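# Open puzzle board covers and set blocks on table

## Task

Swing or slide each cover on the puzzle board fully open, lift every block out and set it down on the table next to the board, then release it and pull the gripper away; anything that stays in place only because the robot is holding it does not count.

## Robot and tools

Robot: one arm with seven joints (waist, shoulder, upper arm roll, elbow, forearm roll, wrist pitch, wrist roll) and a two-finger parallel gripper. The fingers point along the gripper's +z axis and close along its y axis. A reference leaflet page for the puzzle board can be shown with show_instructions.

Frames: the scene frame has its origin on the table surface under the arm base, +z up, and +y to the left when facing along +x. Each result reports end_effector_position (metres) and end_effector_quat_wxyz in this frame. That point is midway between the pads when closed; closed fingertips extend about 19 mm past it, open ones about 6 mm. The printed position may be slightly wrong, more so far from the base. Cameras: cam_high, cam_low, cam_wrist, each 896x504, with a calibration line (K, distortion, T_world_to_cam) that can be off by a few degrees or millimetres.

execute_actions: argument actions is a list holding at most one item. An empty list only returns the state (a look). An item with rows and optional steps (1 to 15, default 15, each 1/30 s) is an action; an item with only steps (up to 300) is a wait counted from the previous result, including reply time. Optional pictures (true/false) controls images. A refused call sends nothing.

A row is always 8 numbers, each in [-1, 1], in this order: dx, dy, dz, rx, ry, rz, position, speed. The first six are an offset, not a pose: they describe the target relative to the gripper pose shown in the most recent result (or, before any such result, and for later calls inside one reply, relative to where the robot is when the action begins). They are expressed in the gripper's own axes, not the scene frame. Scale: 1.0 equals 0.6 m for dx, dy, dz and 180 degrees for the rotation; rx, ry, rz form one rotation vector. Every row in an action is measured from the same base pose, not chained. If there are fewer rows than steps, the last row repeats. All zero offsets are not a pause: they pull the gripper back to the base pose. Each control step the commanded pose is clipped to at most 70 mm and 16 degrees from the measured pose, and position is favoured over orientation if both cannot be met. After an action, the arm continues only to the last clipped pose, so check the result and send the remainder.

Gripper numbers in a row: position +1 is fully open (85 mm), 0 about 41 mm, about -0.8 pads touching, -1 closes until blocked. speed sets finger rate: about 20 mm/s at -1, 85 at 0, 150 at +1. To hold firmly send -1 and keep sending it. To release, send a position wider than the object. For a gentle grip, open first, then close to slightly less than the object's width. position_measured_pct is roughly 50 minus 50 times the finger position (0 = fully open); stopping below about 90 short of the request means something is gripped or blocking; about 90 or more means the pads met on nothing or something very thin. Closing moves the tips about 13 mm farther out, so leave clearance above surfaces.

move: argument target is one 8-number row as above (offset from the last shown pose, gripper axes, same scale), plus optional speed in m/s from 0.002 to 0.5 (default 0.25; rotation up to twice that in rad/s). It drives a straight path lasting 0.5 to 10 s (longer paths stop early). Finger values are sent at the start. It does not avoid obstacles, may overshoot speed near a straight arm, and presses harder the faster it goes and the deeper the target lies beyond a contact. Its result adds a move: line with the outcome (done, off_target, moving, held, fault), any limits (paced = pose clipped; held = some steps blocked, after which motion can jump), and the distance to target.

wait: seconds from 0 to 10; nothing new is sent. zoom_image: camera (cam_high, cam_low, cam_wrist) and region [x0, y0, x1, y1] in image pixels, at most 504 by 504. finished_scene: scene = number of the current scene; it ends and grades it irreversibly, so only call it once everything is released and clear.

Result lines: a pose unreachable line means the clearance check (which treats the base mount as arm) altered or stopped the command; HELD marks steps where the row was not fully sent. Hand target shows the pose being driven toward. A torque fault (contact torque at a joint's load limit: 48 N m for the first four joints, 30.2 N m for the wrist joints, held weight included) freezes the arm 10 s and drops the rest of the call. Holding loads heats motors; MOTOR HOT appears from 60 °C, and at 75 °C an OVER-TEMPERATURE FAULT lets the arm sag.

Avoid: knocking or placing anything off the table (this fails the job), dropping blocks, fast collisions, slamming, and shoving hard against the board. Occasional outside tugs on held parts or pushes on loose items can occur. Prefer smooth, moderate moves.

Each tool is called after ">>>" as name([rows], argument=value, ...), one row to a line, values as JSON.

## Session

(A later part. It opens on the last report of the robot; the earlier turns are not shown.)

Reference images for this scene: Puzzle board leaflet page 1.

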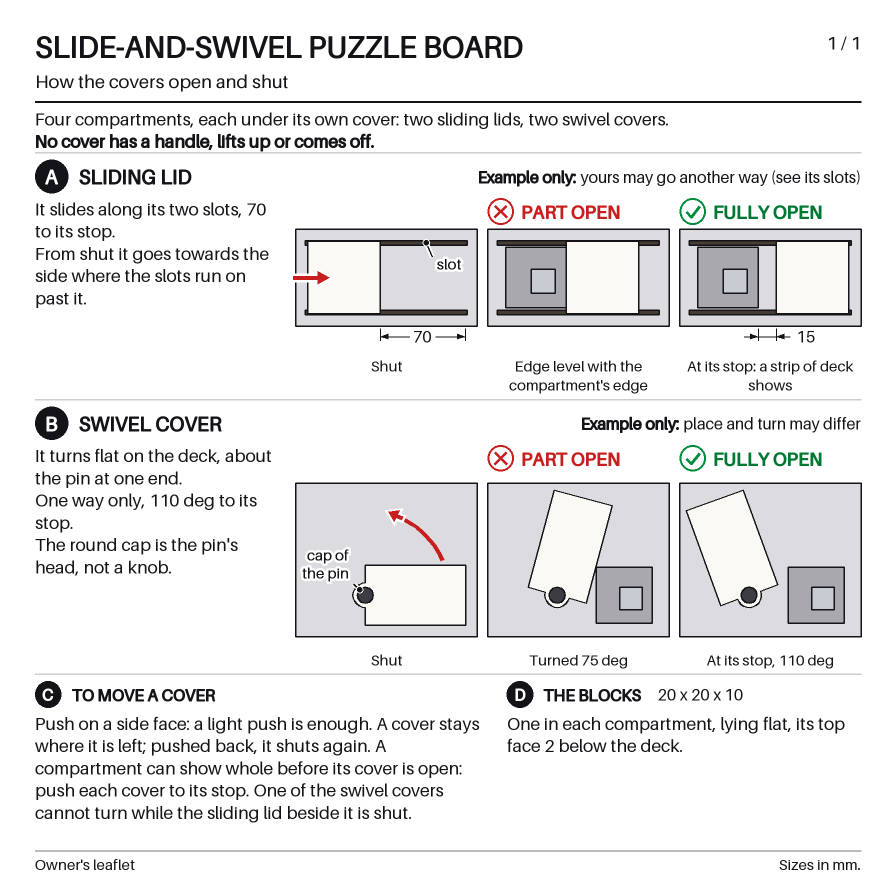

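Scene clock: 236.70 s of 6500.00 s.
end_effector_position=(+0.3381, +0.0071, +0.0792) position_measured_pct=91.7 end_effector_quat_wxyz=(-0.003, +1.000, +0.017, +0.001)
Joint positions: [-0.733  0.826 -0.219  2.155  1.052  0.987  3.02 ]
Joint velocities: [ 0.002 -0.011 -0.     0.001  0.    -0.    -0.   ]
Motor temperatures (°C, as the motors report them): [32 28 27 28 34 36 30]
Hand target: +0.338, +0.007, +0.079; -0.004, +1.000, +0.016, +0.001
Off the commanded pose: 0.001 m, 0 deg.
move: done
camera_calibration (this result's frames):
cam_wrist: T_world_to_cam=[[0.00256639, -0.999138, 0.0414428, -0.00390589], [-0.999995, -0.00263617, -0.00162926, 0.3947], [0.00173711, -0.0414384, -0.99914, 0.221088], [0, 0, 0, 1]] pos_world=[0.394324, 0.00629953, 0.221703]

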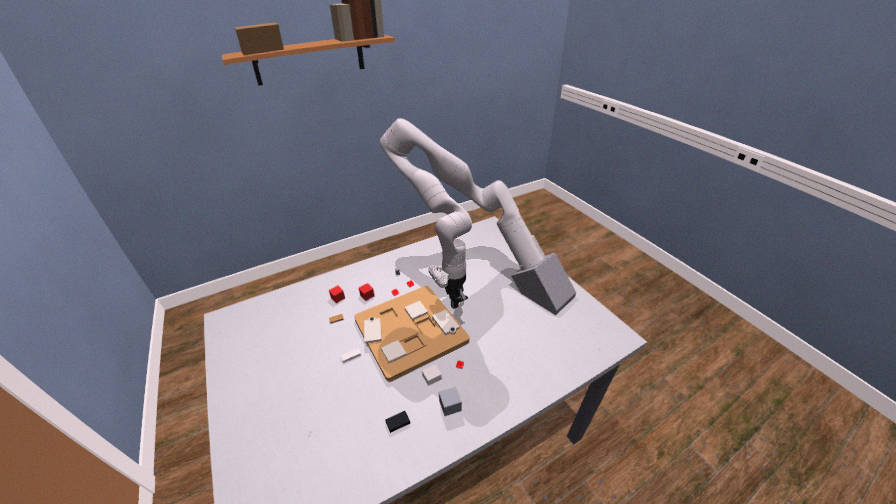

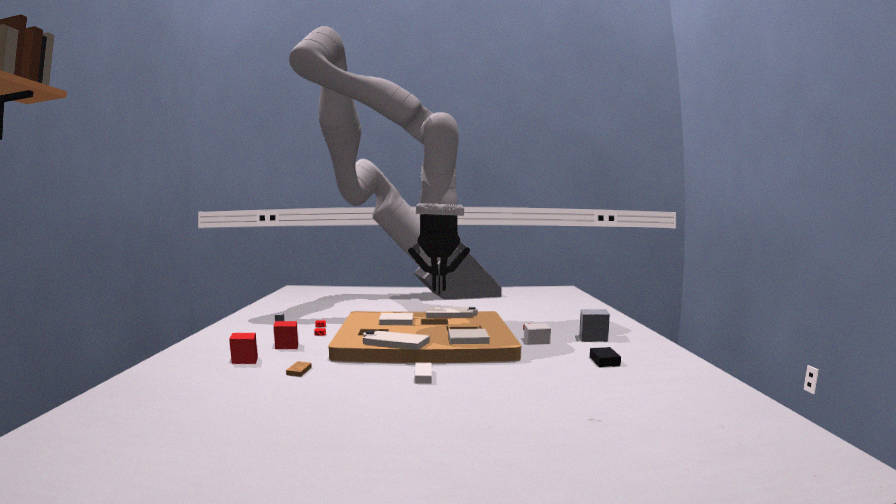

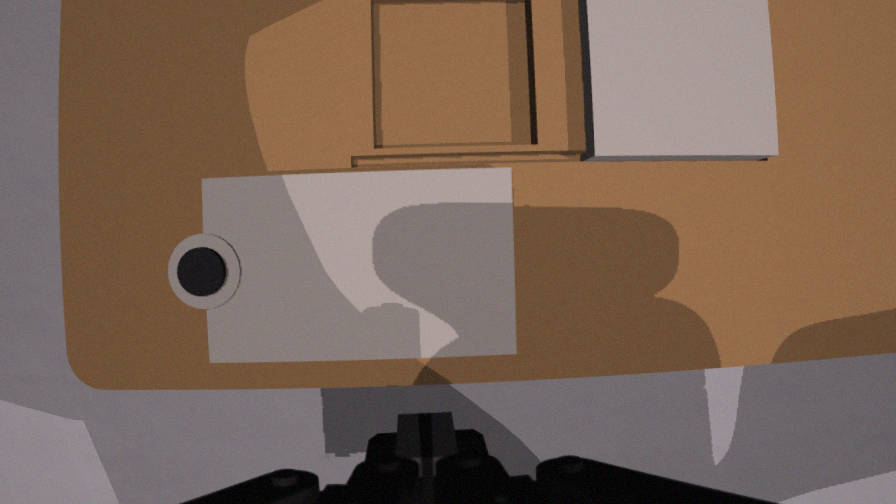

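>>> move(target=[0,0,0.052,0,0,0,-1,0], speed=0.1)

>>> move(target=[0.092,0,0,0,0,0,-1,0], speed=0.06)

>>> move(target=[0.062,-0.028,0,0,0,0,-1,0], speed=0.06)

>>> move(target=[0.03,-0.043,0,0,0,0,-1,0], speed=0.05)

>>> move(target=[0,-0.018,0,0,0,0,-1,0], speed=0.02)

Scene clock: 246.13 s of 6500.00 s.
end_effector_position=(+0.3384, +0.0074, +0.0482) position_measured_pct=91.7 end_effector_quat_wxyz=(-0.004, +1.000, +0.017, +0.001)
Joint positions: [-0.706  0.884 -0.179  2.176  1.147  0.927  2.957]
Joint velocities: [ 0.001  0.005  0.001 -0.    -0.    -0.002  0.   ]
Motor temperatures (°C, as the motors report them): [32 28 27 28 34 36 30]
Hand target: +0.338, +0.007, +0.048; -0.003, +1.000, +0.017, +0.001
Off the commanded pose: 0.000 m, 0 deg.
After step 90, 5.70 s passed at rest.
move: done
camera_calibration (this result's frames):
cam_wrist: T_world_to_cam=[[0.00221103, -0.999148, 0.0412147, -0.00225132], [-0.999995, -0.0023068, -0.00227634, 0.394974], [0.00236947, -0.0412094, -0.999148, 0.189868], [0, 0, 0, 1]] pos_world=[0.394527, 0.00648606, 0.190698]

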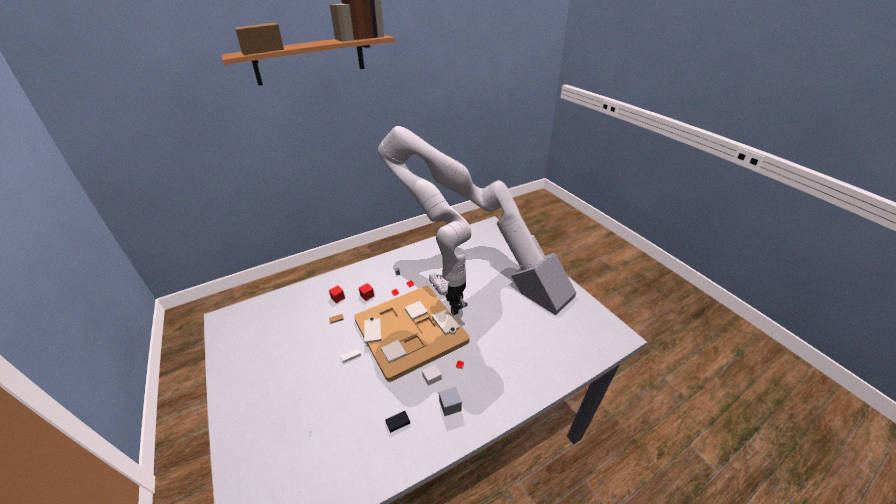

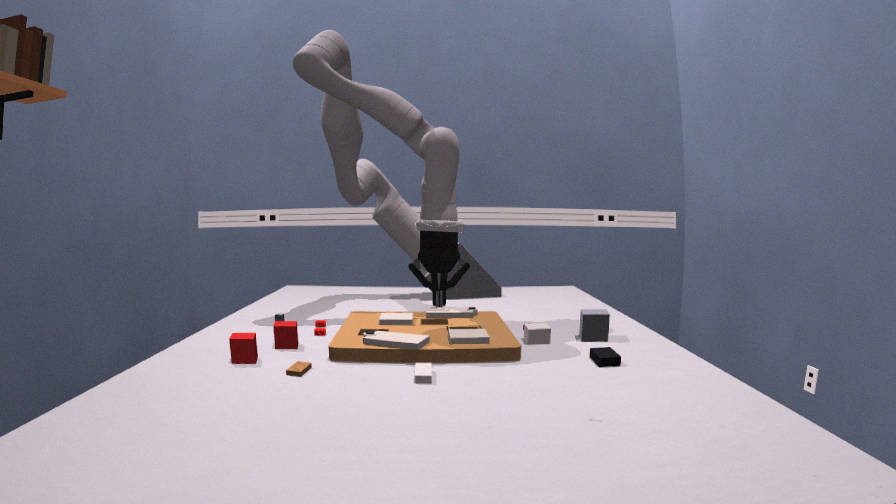

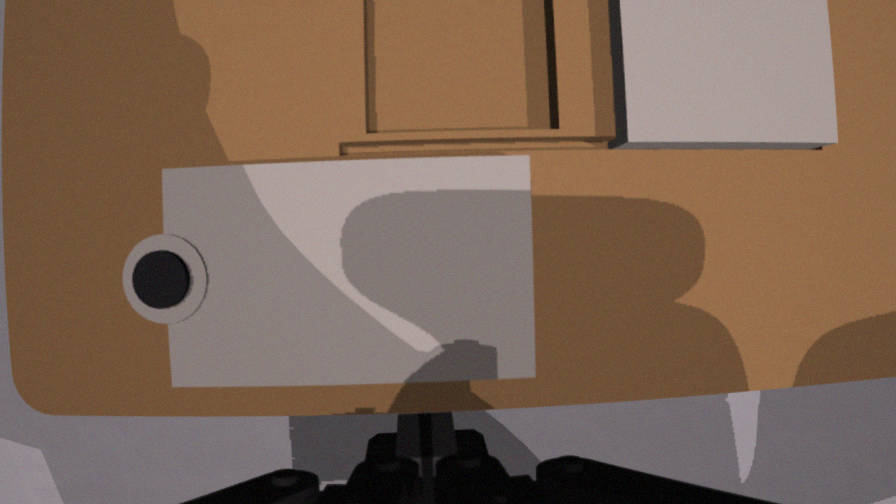

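Scene clock: 247.37 s of 6500.00 s.
end_effector_position=(+0.3934, +0.0089, +0.0484) position_measured_pct=91.7 end_effector_quat_wxyz=(-0.003, +1.000, +0.017, +0.001)
Joint positions: [-0.641  0.882 -0.171  2.02   1.103  0.982  3.15 ]
Joint velocities: [ 0.001 -0.     0.001 -0.002 -0.    -0.001  0.001]
Motor temperatures (°C, as the motors report them): [32 28 27 28 34 36 30]
Hand target: +0.394, +0.009, +0.048; -0.003, +1.000, +0.017, +0.001
Off the commanded pose: 0.000 m, 0 deg.
move: done
camera_calibration (this result's frames):
cam_wrist: T_world_to_cam=[[0.00237359, -0.999135, 0.0415101, -0.000898073], [-0.999995, -0.00245829, -0.00198949, 0.449988], [0.00208982, -0.0415051, -0.999136, 0.190086], [0, 0, 0, 1]] pos_world=[0.449591, 0.00809847, 0.190855]

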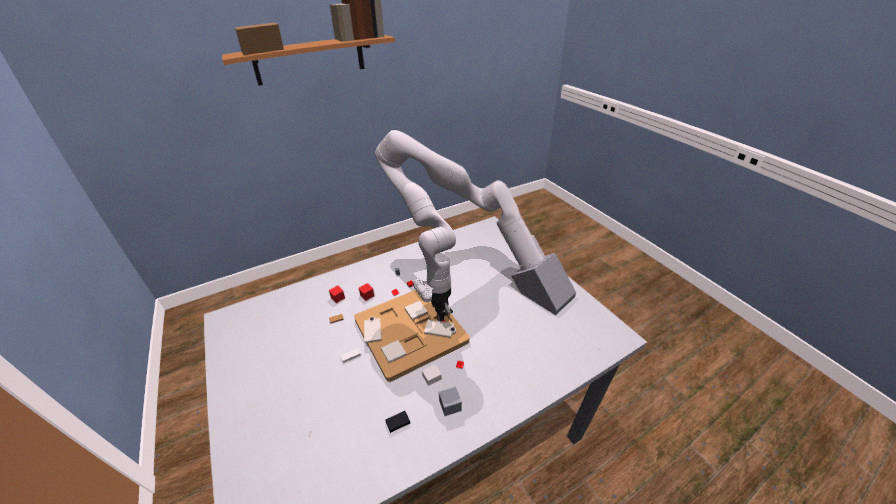

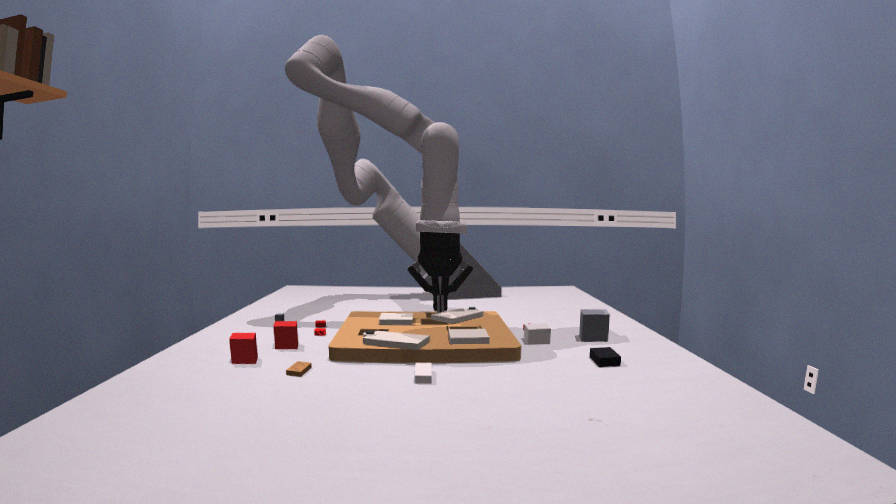

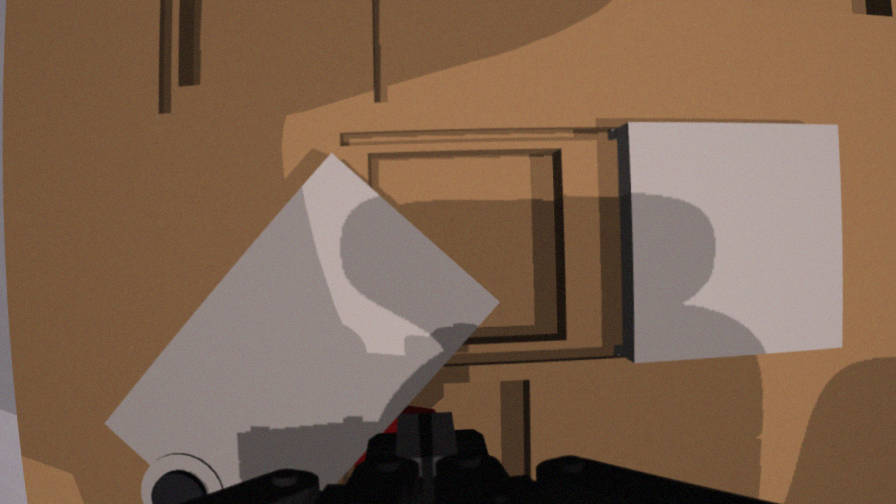

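Scene clock: 248.37 s of 6500.00 s.
end_effector_position=(+0.4301, +0.0267, +0.0487) position_measured_pct=91.7 end_effector_quat_wxyz=(-0.003, +1.000, +0.017, +0.001)
Joint positions: [-0.626  0.925 -0.174  1.881  1.068  1.029  3.252]
Joint velocities: [ 0.001  0.003  0.001 -0.001 -0.    -0.     0.   ]
Motor temperatures (°C, as the motors report them): [32 28 27 28 34 36 30]
Hand target: +0.430, +0.027, +0.049; -0.003, +1.000, +0.017, +0.001
Off the commanded pose: 0.000 m, 0 deg.
move: done
camera_calibration (this result's frames):
cam_wrist: T_world_to_cam=[[0.00218254, -0.99913, 0.0416437, 0.0168111], [-0.999996, -0.00226536, -0.00194162, 0.48668], [0.00203427, -0.0416393, -0.999131, 0.191081], [0, 0, 0, 1]] pos_world=[0.486253, 0.0258554, 0.191159]

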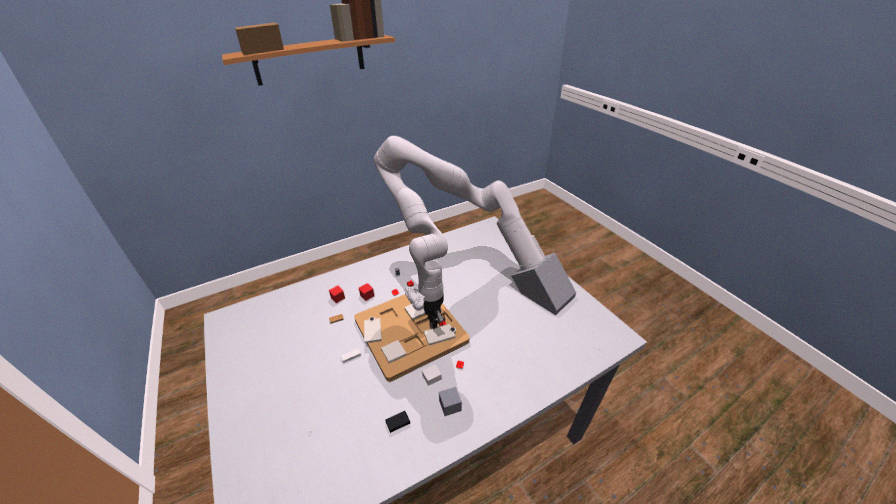

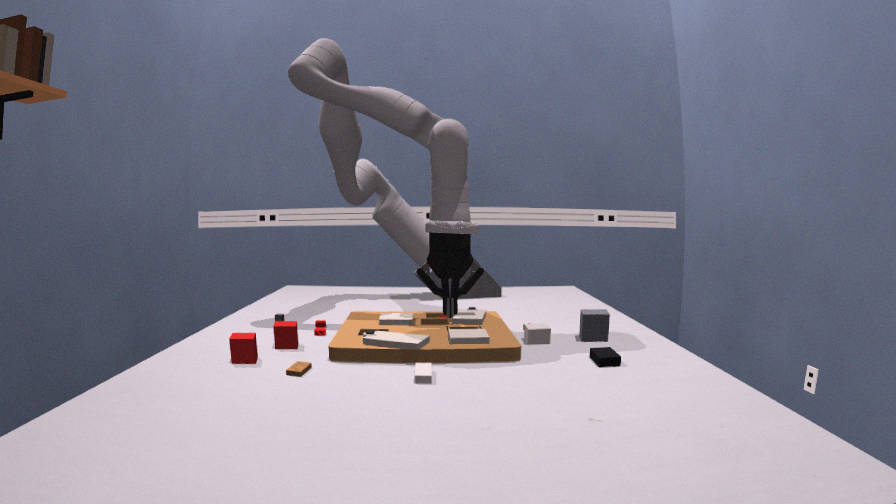

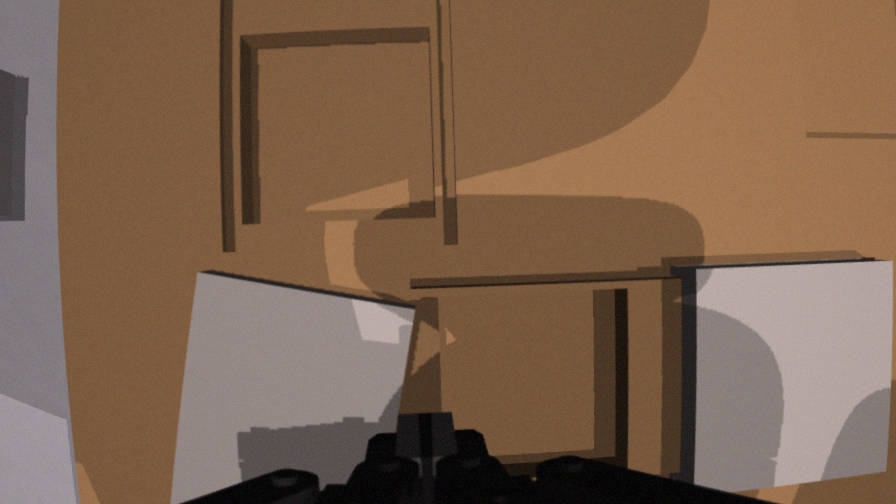

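Scene clock: 249.27 s of 6500.00 s.
end_effector_position=(+0.4474, +0.0527, +0.0490) position_measured_pct=91.7 end_effector_quat_wxyz=(-0.003, +1.000, +0.016, +0.001)
Joint positions: [-0.64   0.982 -0.18   1.781  1.046  1.062  3.286]
Joint velocities: [-0.     0.004 -0.001 -0.002  0.001  0.001 -0.   ]
Motor temperatures (°C, as the motors report them): [32 28 27 28 34 36 30]
Hand target: +0.447, +0.053, +0.049; -0.003, +1.000, +0.017, +0.001
Off the commanded pose: 0.000 m, 0 deg.
move: done
camera_calibration (this result's frames):
cam_wrist: T_world_to_cam=[[0.00171286, -0.999127, 0.0417401, 0.0429821], [-0.999996, -0.00179965, -0.0020418, 0.504038], [0.00211513, -0.0417365, -0.999126, 0.19244], [0, 0, 0, 1]] pos_world=[0.503556, 0.0518834, 0.191507]

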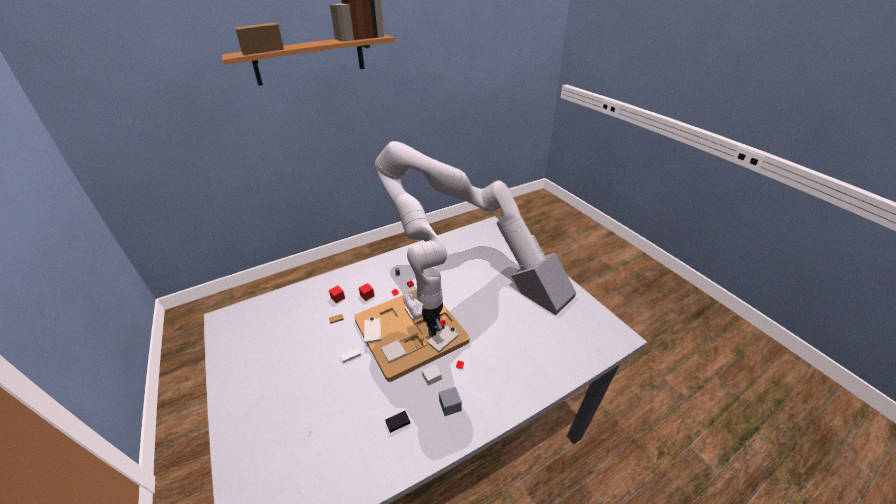

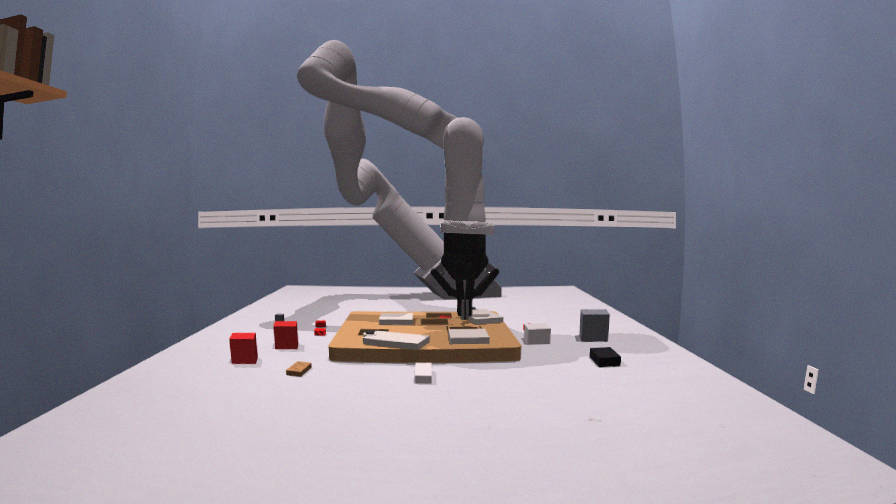

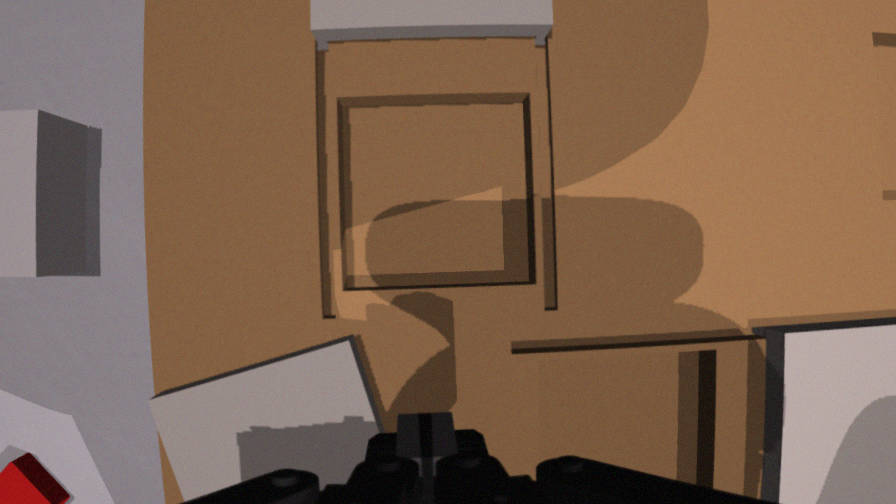

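Scene clock: 250.03 s of 6500.00 s.
end_effector_position=(+0.4481, +0.0581, +0.0482) position_measured_pct=91.7 end_effector_quat_wxyz=(+0.002, +1.000, +0.014, +0.001)
Joint positions: [-0.648  1.    -0.181  1.763  1.044  1.075  3.278]
Joint velocities: [ 0.007  0.001 -0.01  -0.001  0.006  0.008 -0.004]
Motor temperatures (°C, as the motors report them): [32 28 27 28 34 36 30]
Hand target: +0.447, +0.063, +0.049; -0.003, +1.000, +0.016, +0.001
Off the commanded pose: 0.006 m, 1 deg.
move: off_target
camera_calibration (this result's frames):
cam_wrist: T_world_to_cam=[[-0.00276954, -0.998671, 0.0514563, 0.0498806], [-0.999995, 0.00269765, -0.00146662, 0.504422], [0.00132586, -0.0514601, -0.998674, 0.19274], [0, 0, 0, 1]] pos_world=[0.504303, 0.058372, 0.190657]

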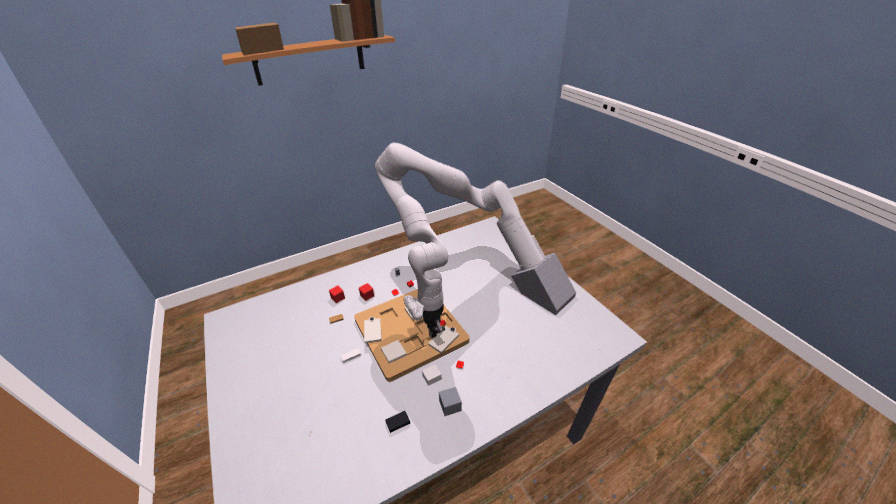

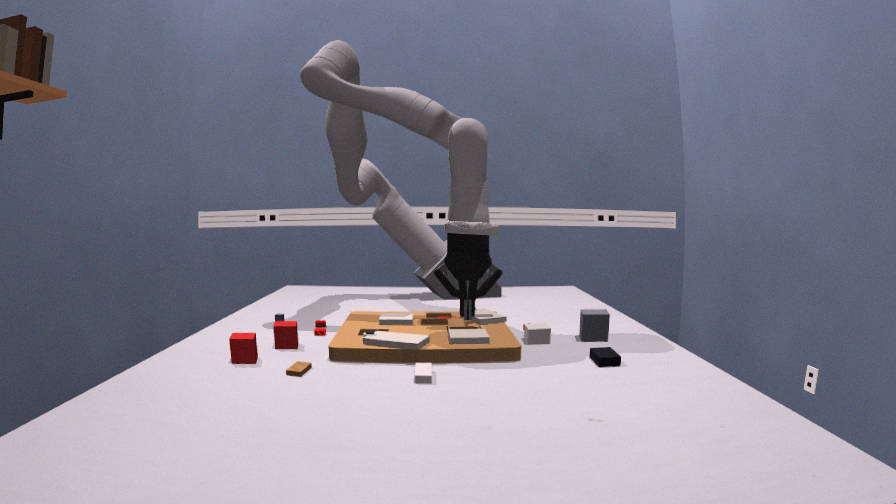

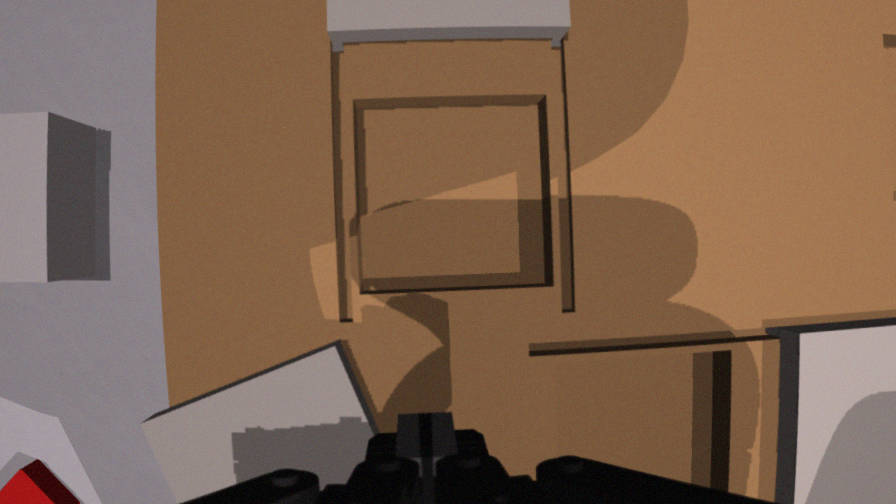

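>>> move(target=[0,0.012,-0.03,0,0,0,-1,0], speed=0.08)

>>> move(target=[-0.115,0.055,-0.03,0,0,0,-0.3,0])

Scene clock: 262.27 s of 6500.00 s.
end_effector_position=(+0.4481, +0.0510, +0.0661) position_measured_pct=91.7 end_effector_quat_wxyz=(+0.002, +1.000, +0.014, +0.001)
Joint positions: [-0.655  0.963 -0.196  1.767  1.017  1.105  3.3  ]
Joint velocities: [-0.    -0.003 -0.     0.     0.001  0.001 -0.   ]
Motor temperatures (°C, as the motors report them): [32 28 27 28 34 36 30]
Hand target: +0.448, +0.051, +0.066; +0.002, +1.000, +0.014, +0.001
Off the commanded pose: 0.000 m, 0 deg.
After step 90, 8.53 s passed at rest.
move: done
camera_calibration (this result's frames):
cam_wrist: T_world_to_cam=[[-0.00250394, -0.998666, 0.0515809, 0.0417504], [-0.999996, 0.00244764, -0.00115462, 0.504478], [0.00102683, -0.0515836, -0.998668, 0.210373], [0, 0, 0, 1]] pos_world=[0.504365, 0.0513117, 0.208522]

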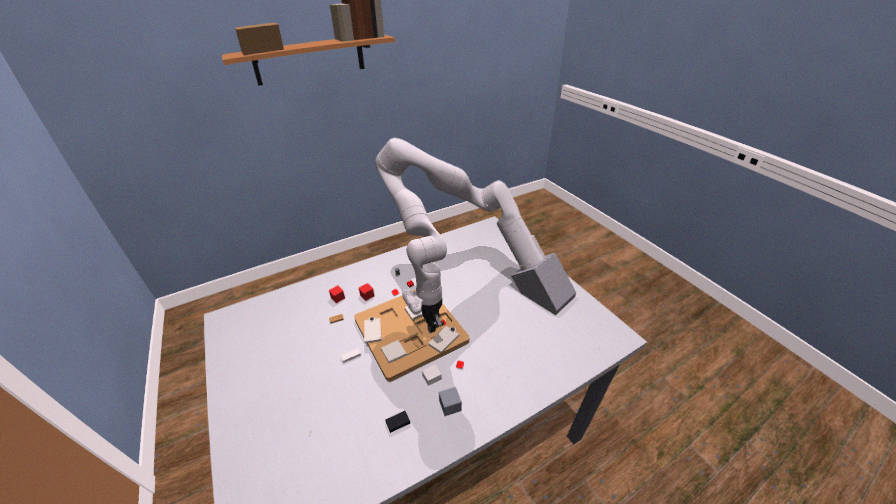

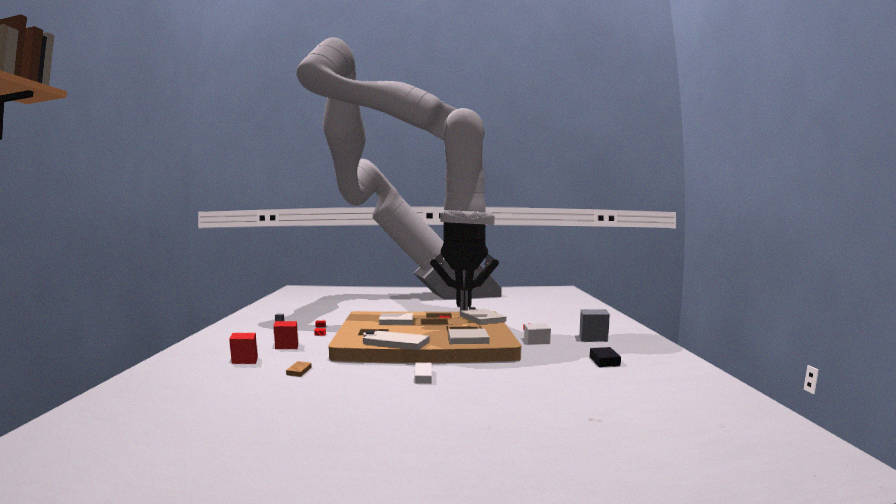

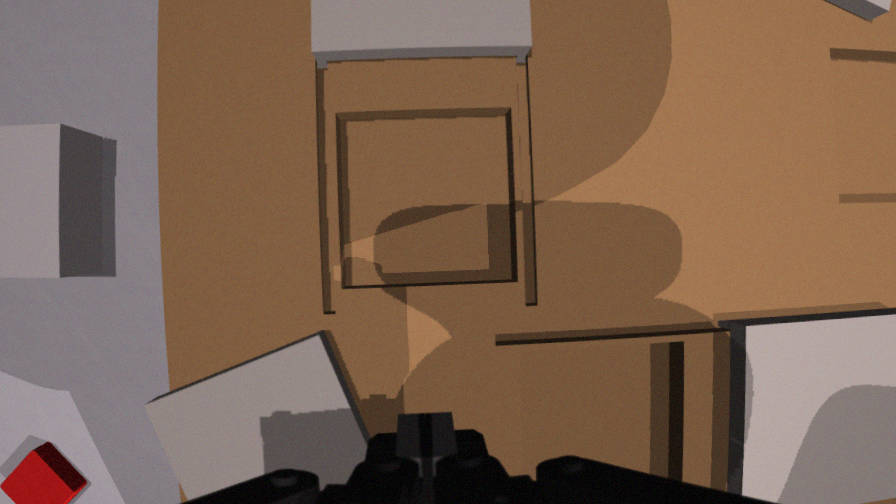

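Scene clock: 263.07 s of 6500.00 s.
end_effector_position=(+0.3798, +0.0163, +0.0837) position_measured_pct=65.1 end_effector_quat_wxyz=(+0.002, +1.000, +0.014, +0.000)
Joint positions: [-0.696  0.847 -0.22   2.016  1.021  1.056  3.145]
Joint velocities: [-0.002 -0.009 -0.003  0.002  0.001  0.001 -0.001]
Motor temperatures (°C, as the motors report them): [32 28 27 28 34 36 30]
Hand target: +0.380, +0.016, +0.084; +0.002, +1.000, +0.014, +0.001
Off the commanded pose: 0.001 m, 0 deg.
move: done
camera_calibration (this result's frames):
cam_wrist: T_world_to_cam=[[-0.00214484, -0.998644, 0.0520189, 0.00591675], [-0.999998, 0.00211612, -0.000607226, 0.436258], [0.000496325, -0.05202, -0.998646, 0.22645], [0, 0, 0, 1]] pos_world=[0.436157, 0.0167655, 0.226101]

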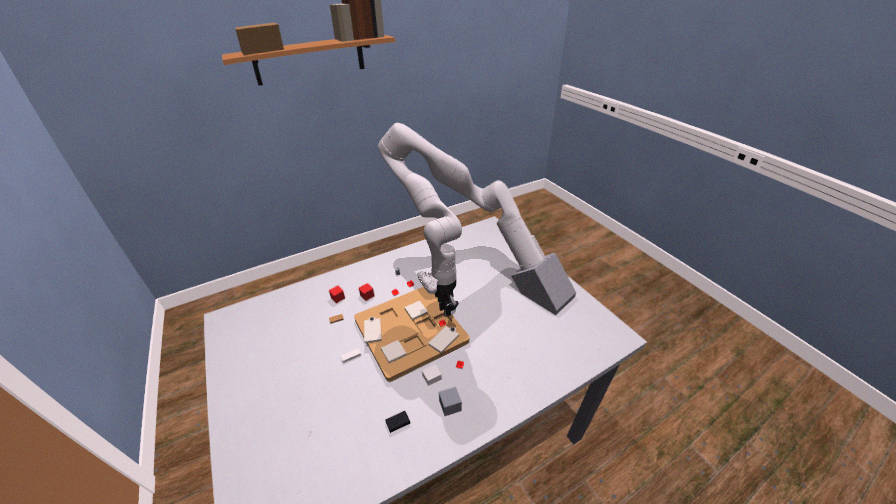

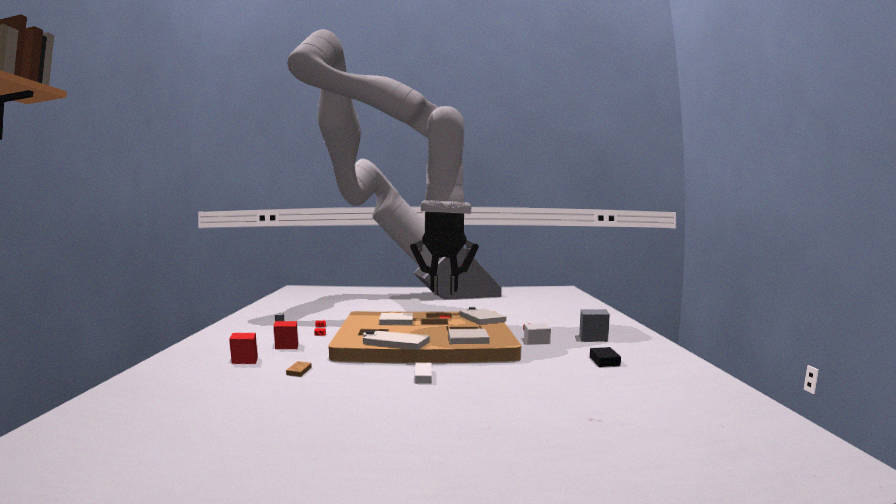

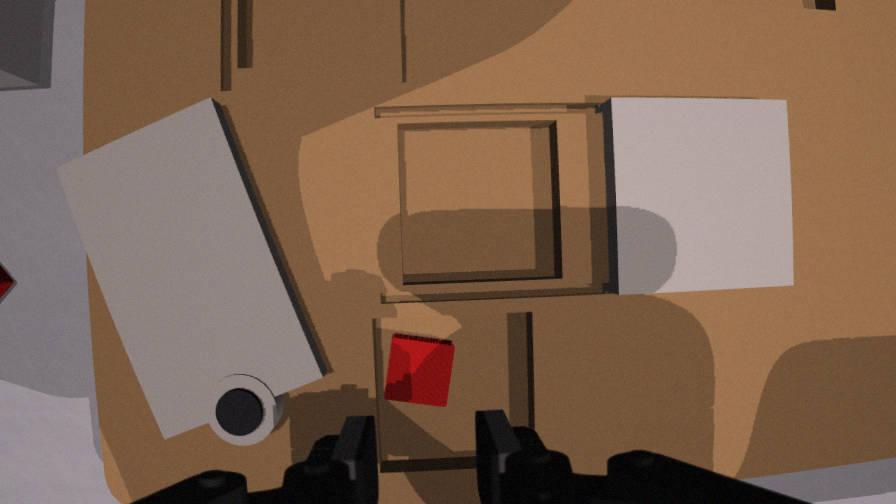

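>>> move(target=[0.019,0,0.06,0,0,0,-1,0], speed=0.06)

>>> move(target=[0,0,0.012,0,0,0,-1,0], speed=0.01)

Scene clock: 280.33 s of 6500.00 s.
end_effector_position=(+0.3914, +0.0165, +0.0479) position_measured_pct=91.7 end_effector_quat_wxyz=(+0.002, +1.000, +0.014, +0.001)
Joint positions: [-0.652  0.905 -0.18   2.006  1.101  0.999  3.128]
Joint velocities: [ 0.001  0.004  0.001  0.001 -0.001 -0.002  0.001]
Motor temperatures (°C, as the motors report them): [32 28 27 28 34 36 30]
Hand target: +0.391, +0.017, +0.048; +0.002, +1.000, +0.014, +0.000
Off the commanded pose: 0.000 m, 0 deg.
After step 90, 13.37 s passed at rest.
move: done
camera_calibration (this result's frames):
cam_wrist: T_world_to_cam=[[-0.00234932, -0.998649, 0.051915, 0.00806749], [-0.999997, 0.00229164, -0.00117049, 0.447874], [0.00104994, -0.0519176, -0.998651, 0.190457], [0, 0, 0, 1]] pos_world=[0.447691, 0.0169183, 0.190306]

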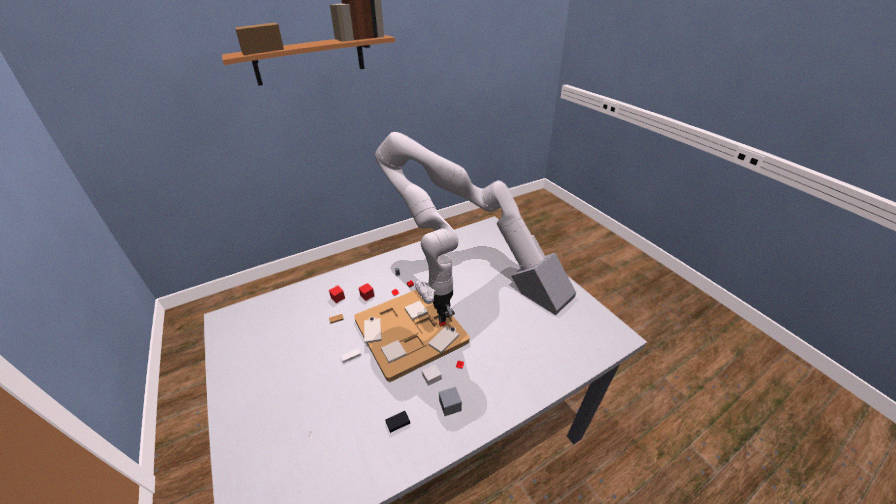

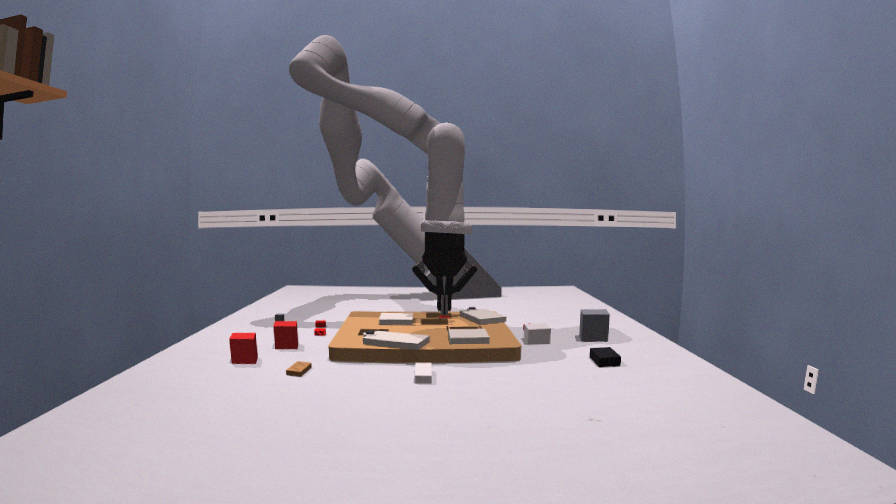

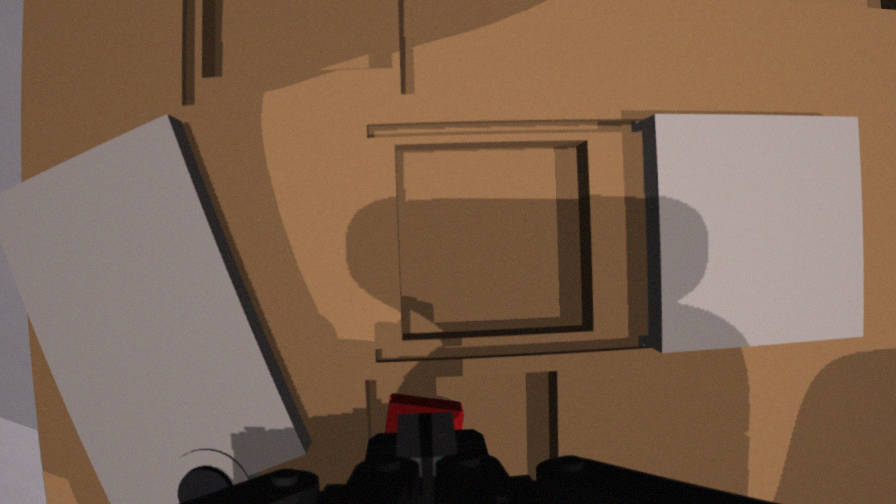

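Scene clock: 281.27 s of 6500.00 s.
end_effector_position=(+0.3917, +0.0168, +0.0414) position_measured_pct=91.7 end_effector_quat_wxyz=(+0.001, +1.000, +0.014, +0.001)
Joint positions: [-0.646  0.916 -0.173  2.01   1.118  0.986  3.117]
Joint velocities: [-0.    -0.     0.     0.001  0.001 -0.    -0.   ]
Motor temperatures (°C, as the motors report them): [32 28 27 28 34 36 30]
Hand target: +0.391, +0.017, +0.041; +0.002, +1.000, +0.014, +0.001
Off the commanded pose: 0.001 m, 0 deg.
move: done
camera_calibration (this result's frames):
cam_wrist: T_world_to_cam=[[-0.00238147, -0.998697, 0.0509757, 0.00876982], [-0.999994, 0.00225872, -0.00246534, 0.448235], [0.00234699, -0.0509813, -0.998697, 0.183519], [0, 0, 0, 1]] pos_world=[0.447822, 0.017102, 0.183937]

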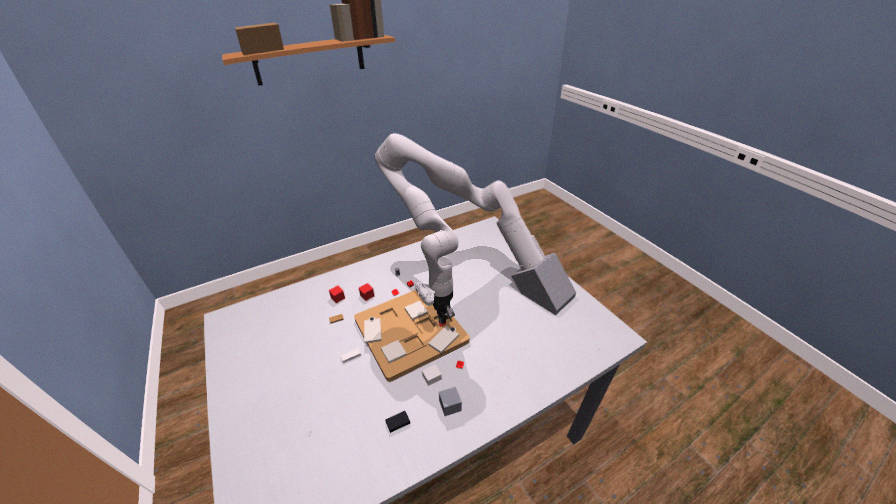

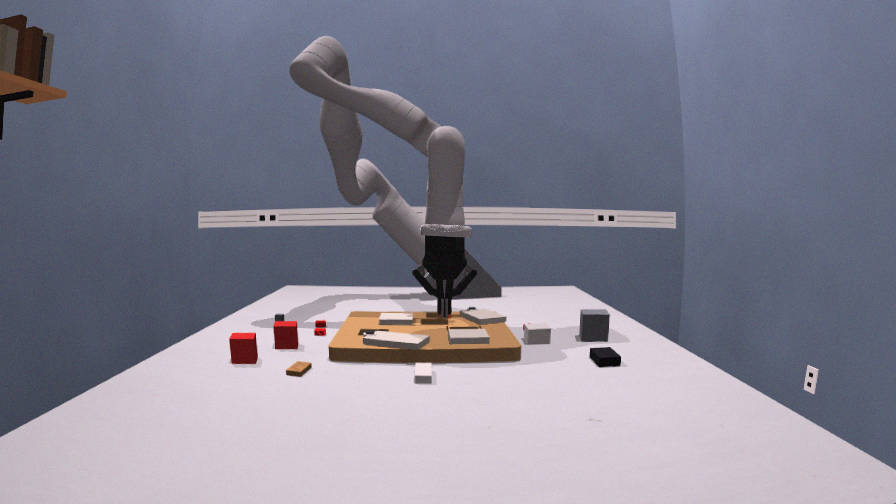

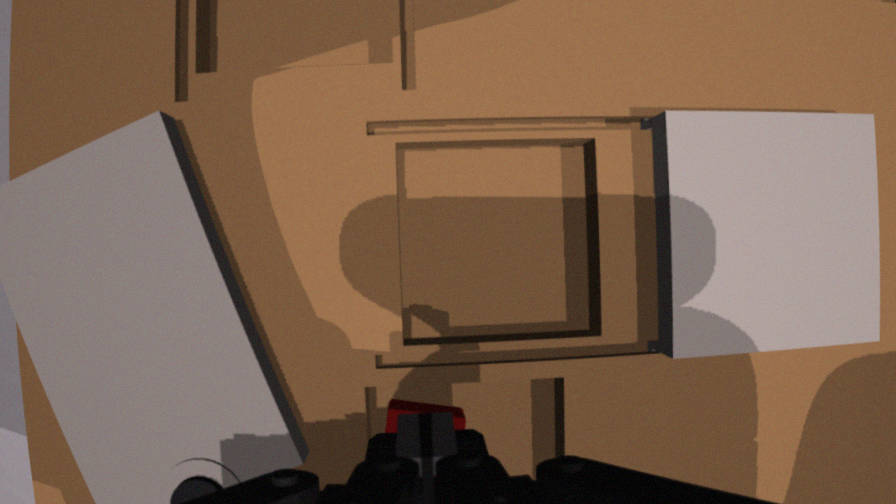

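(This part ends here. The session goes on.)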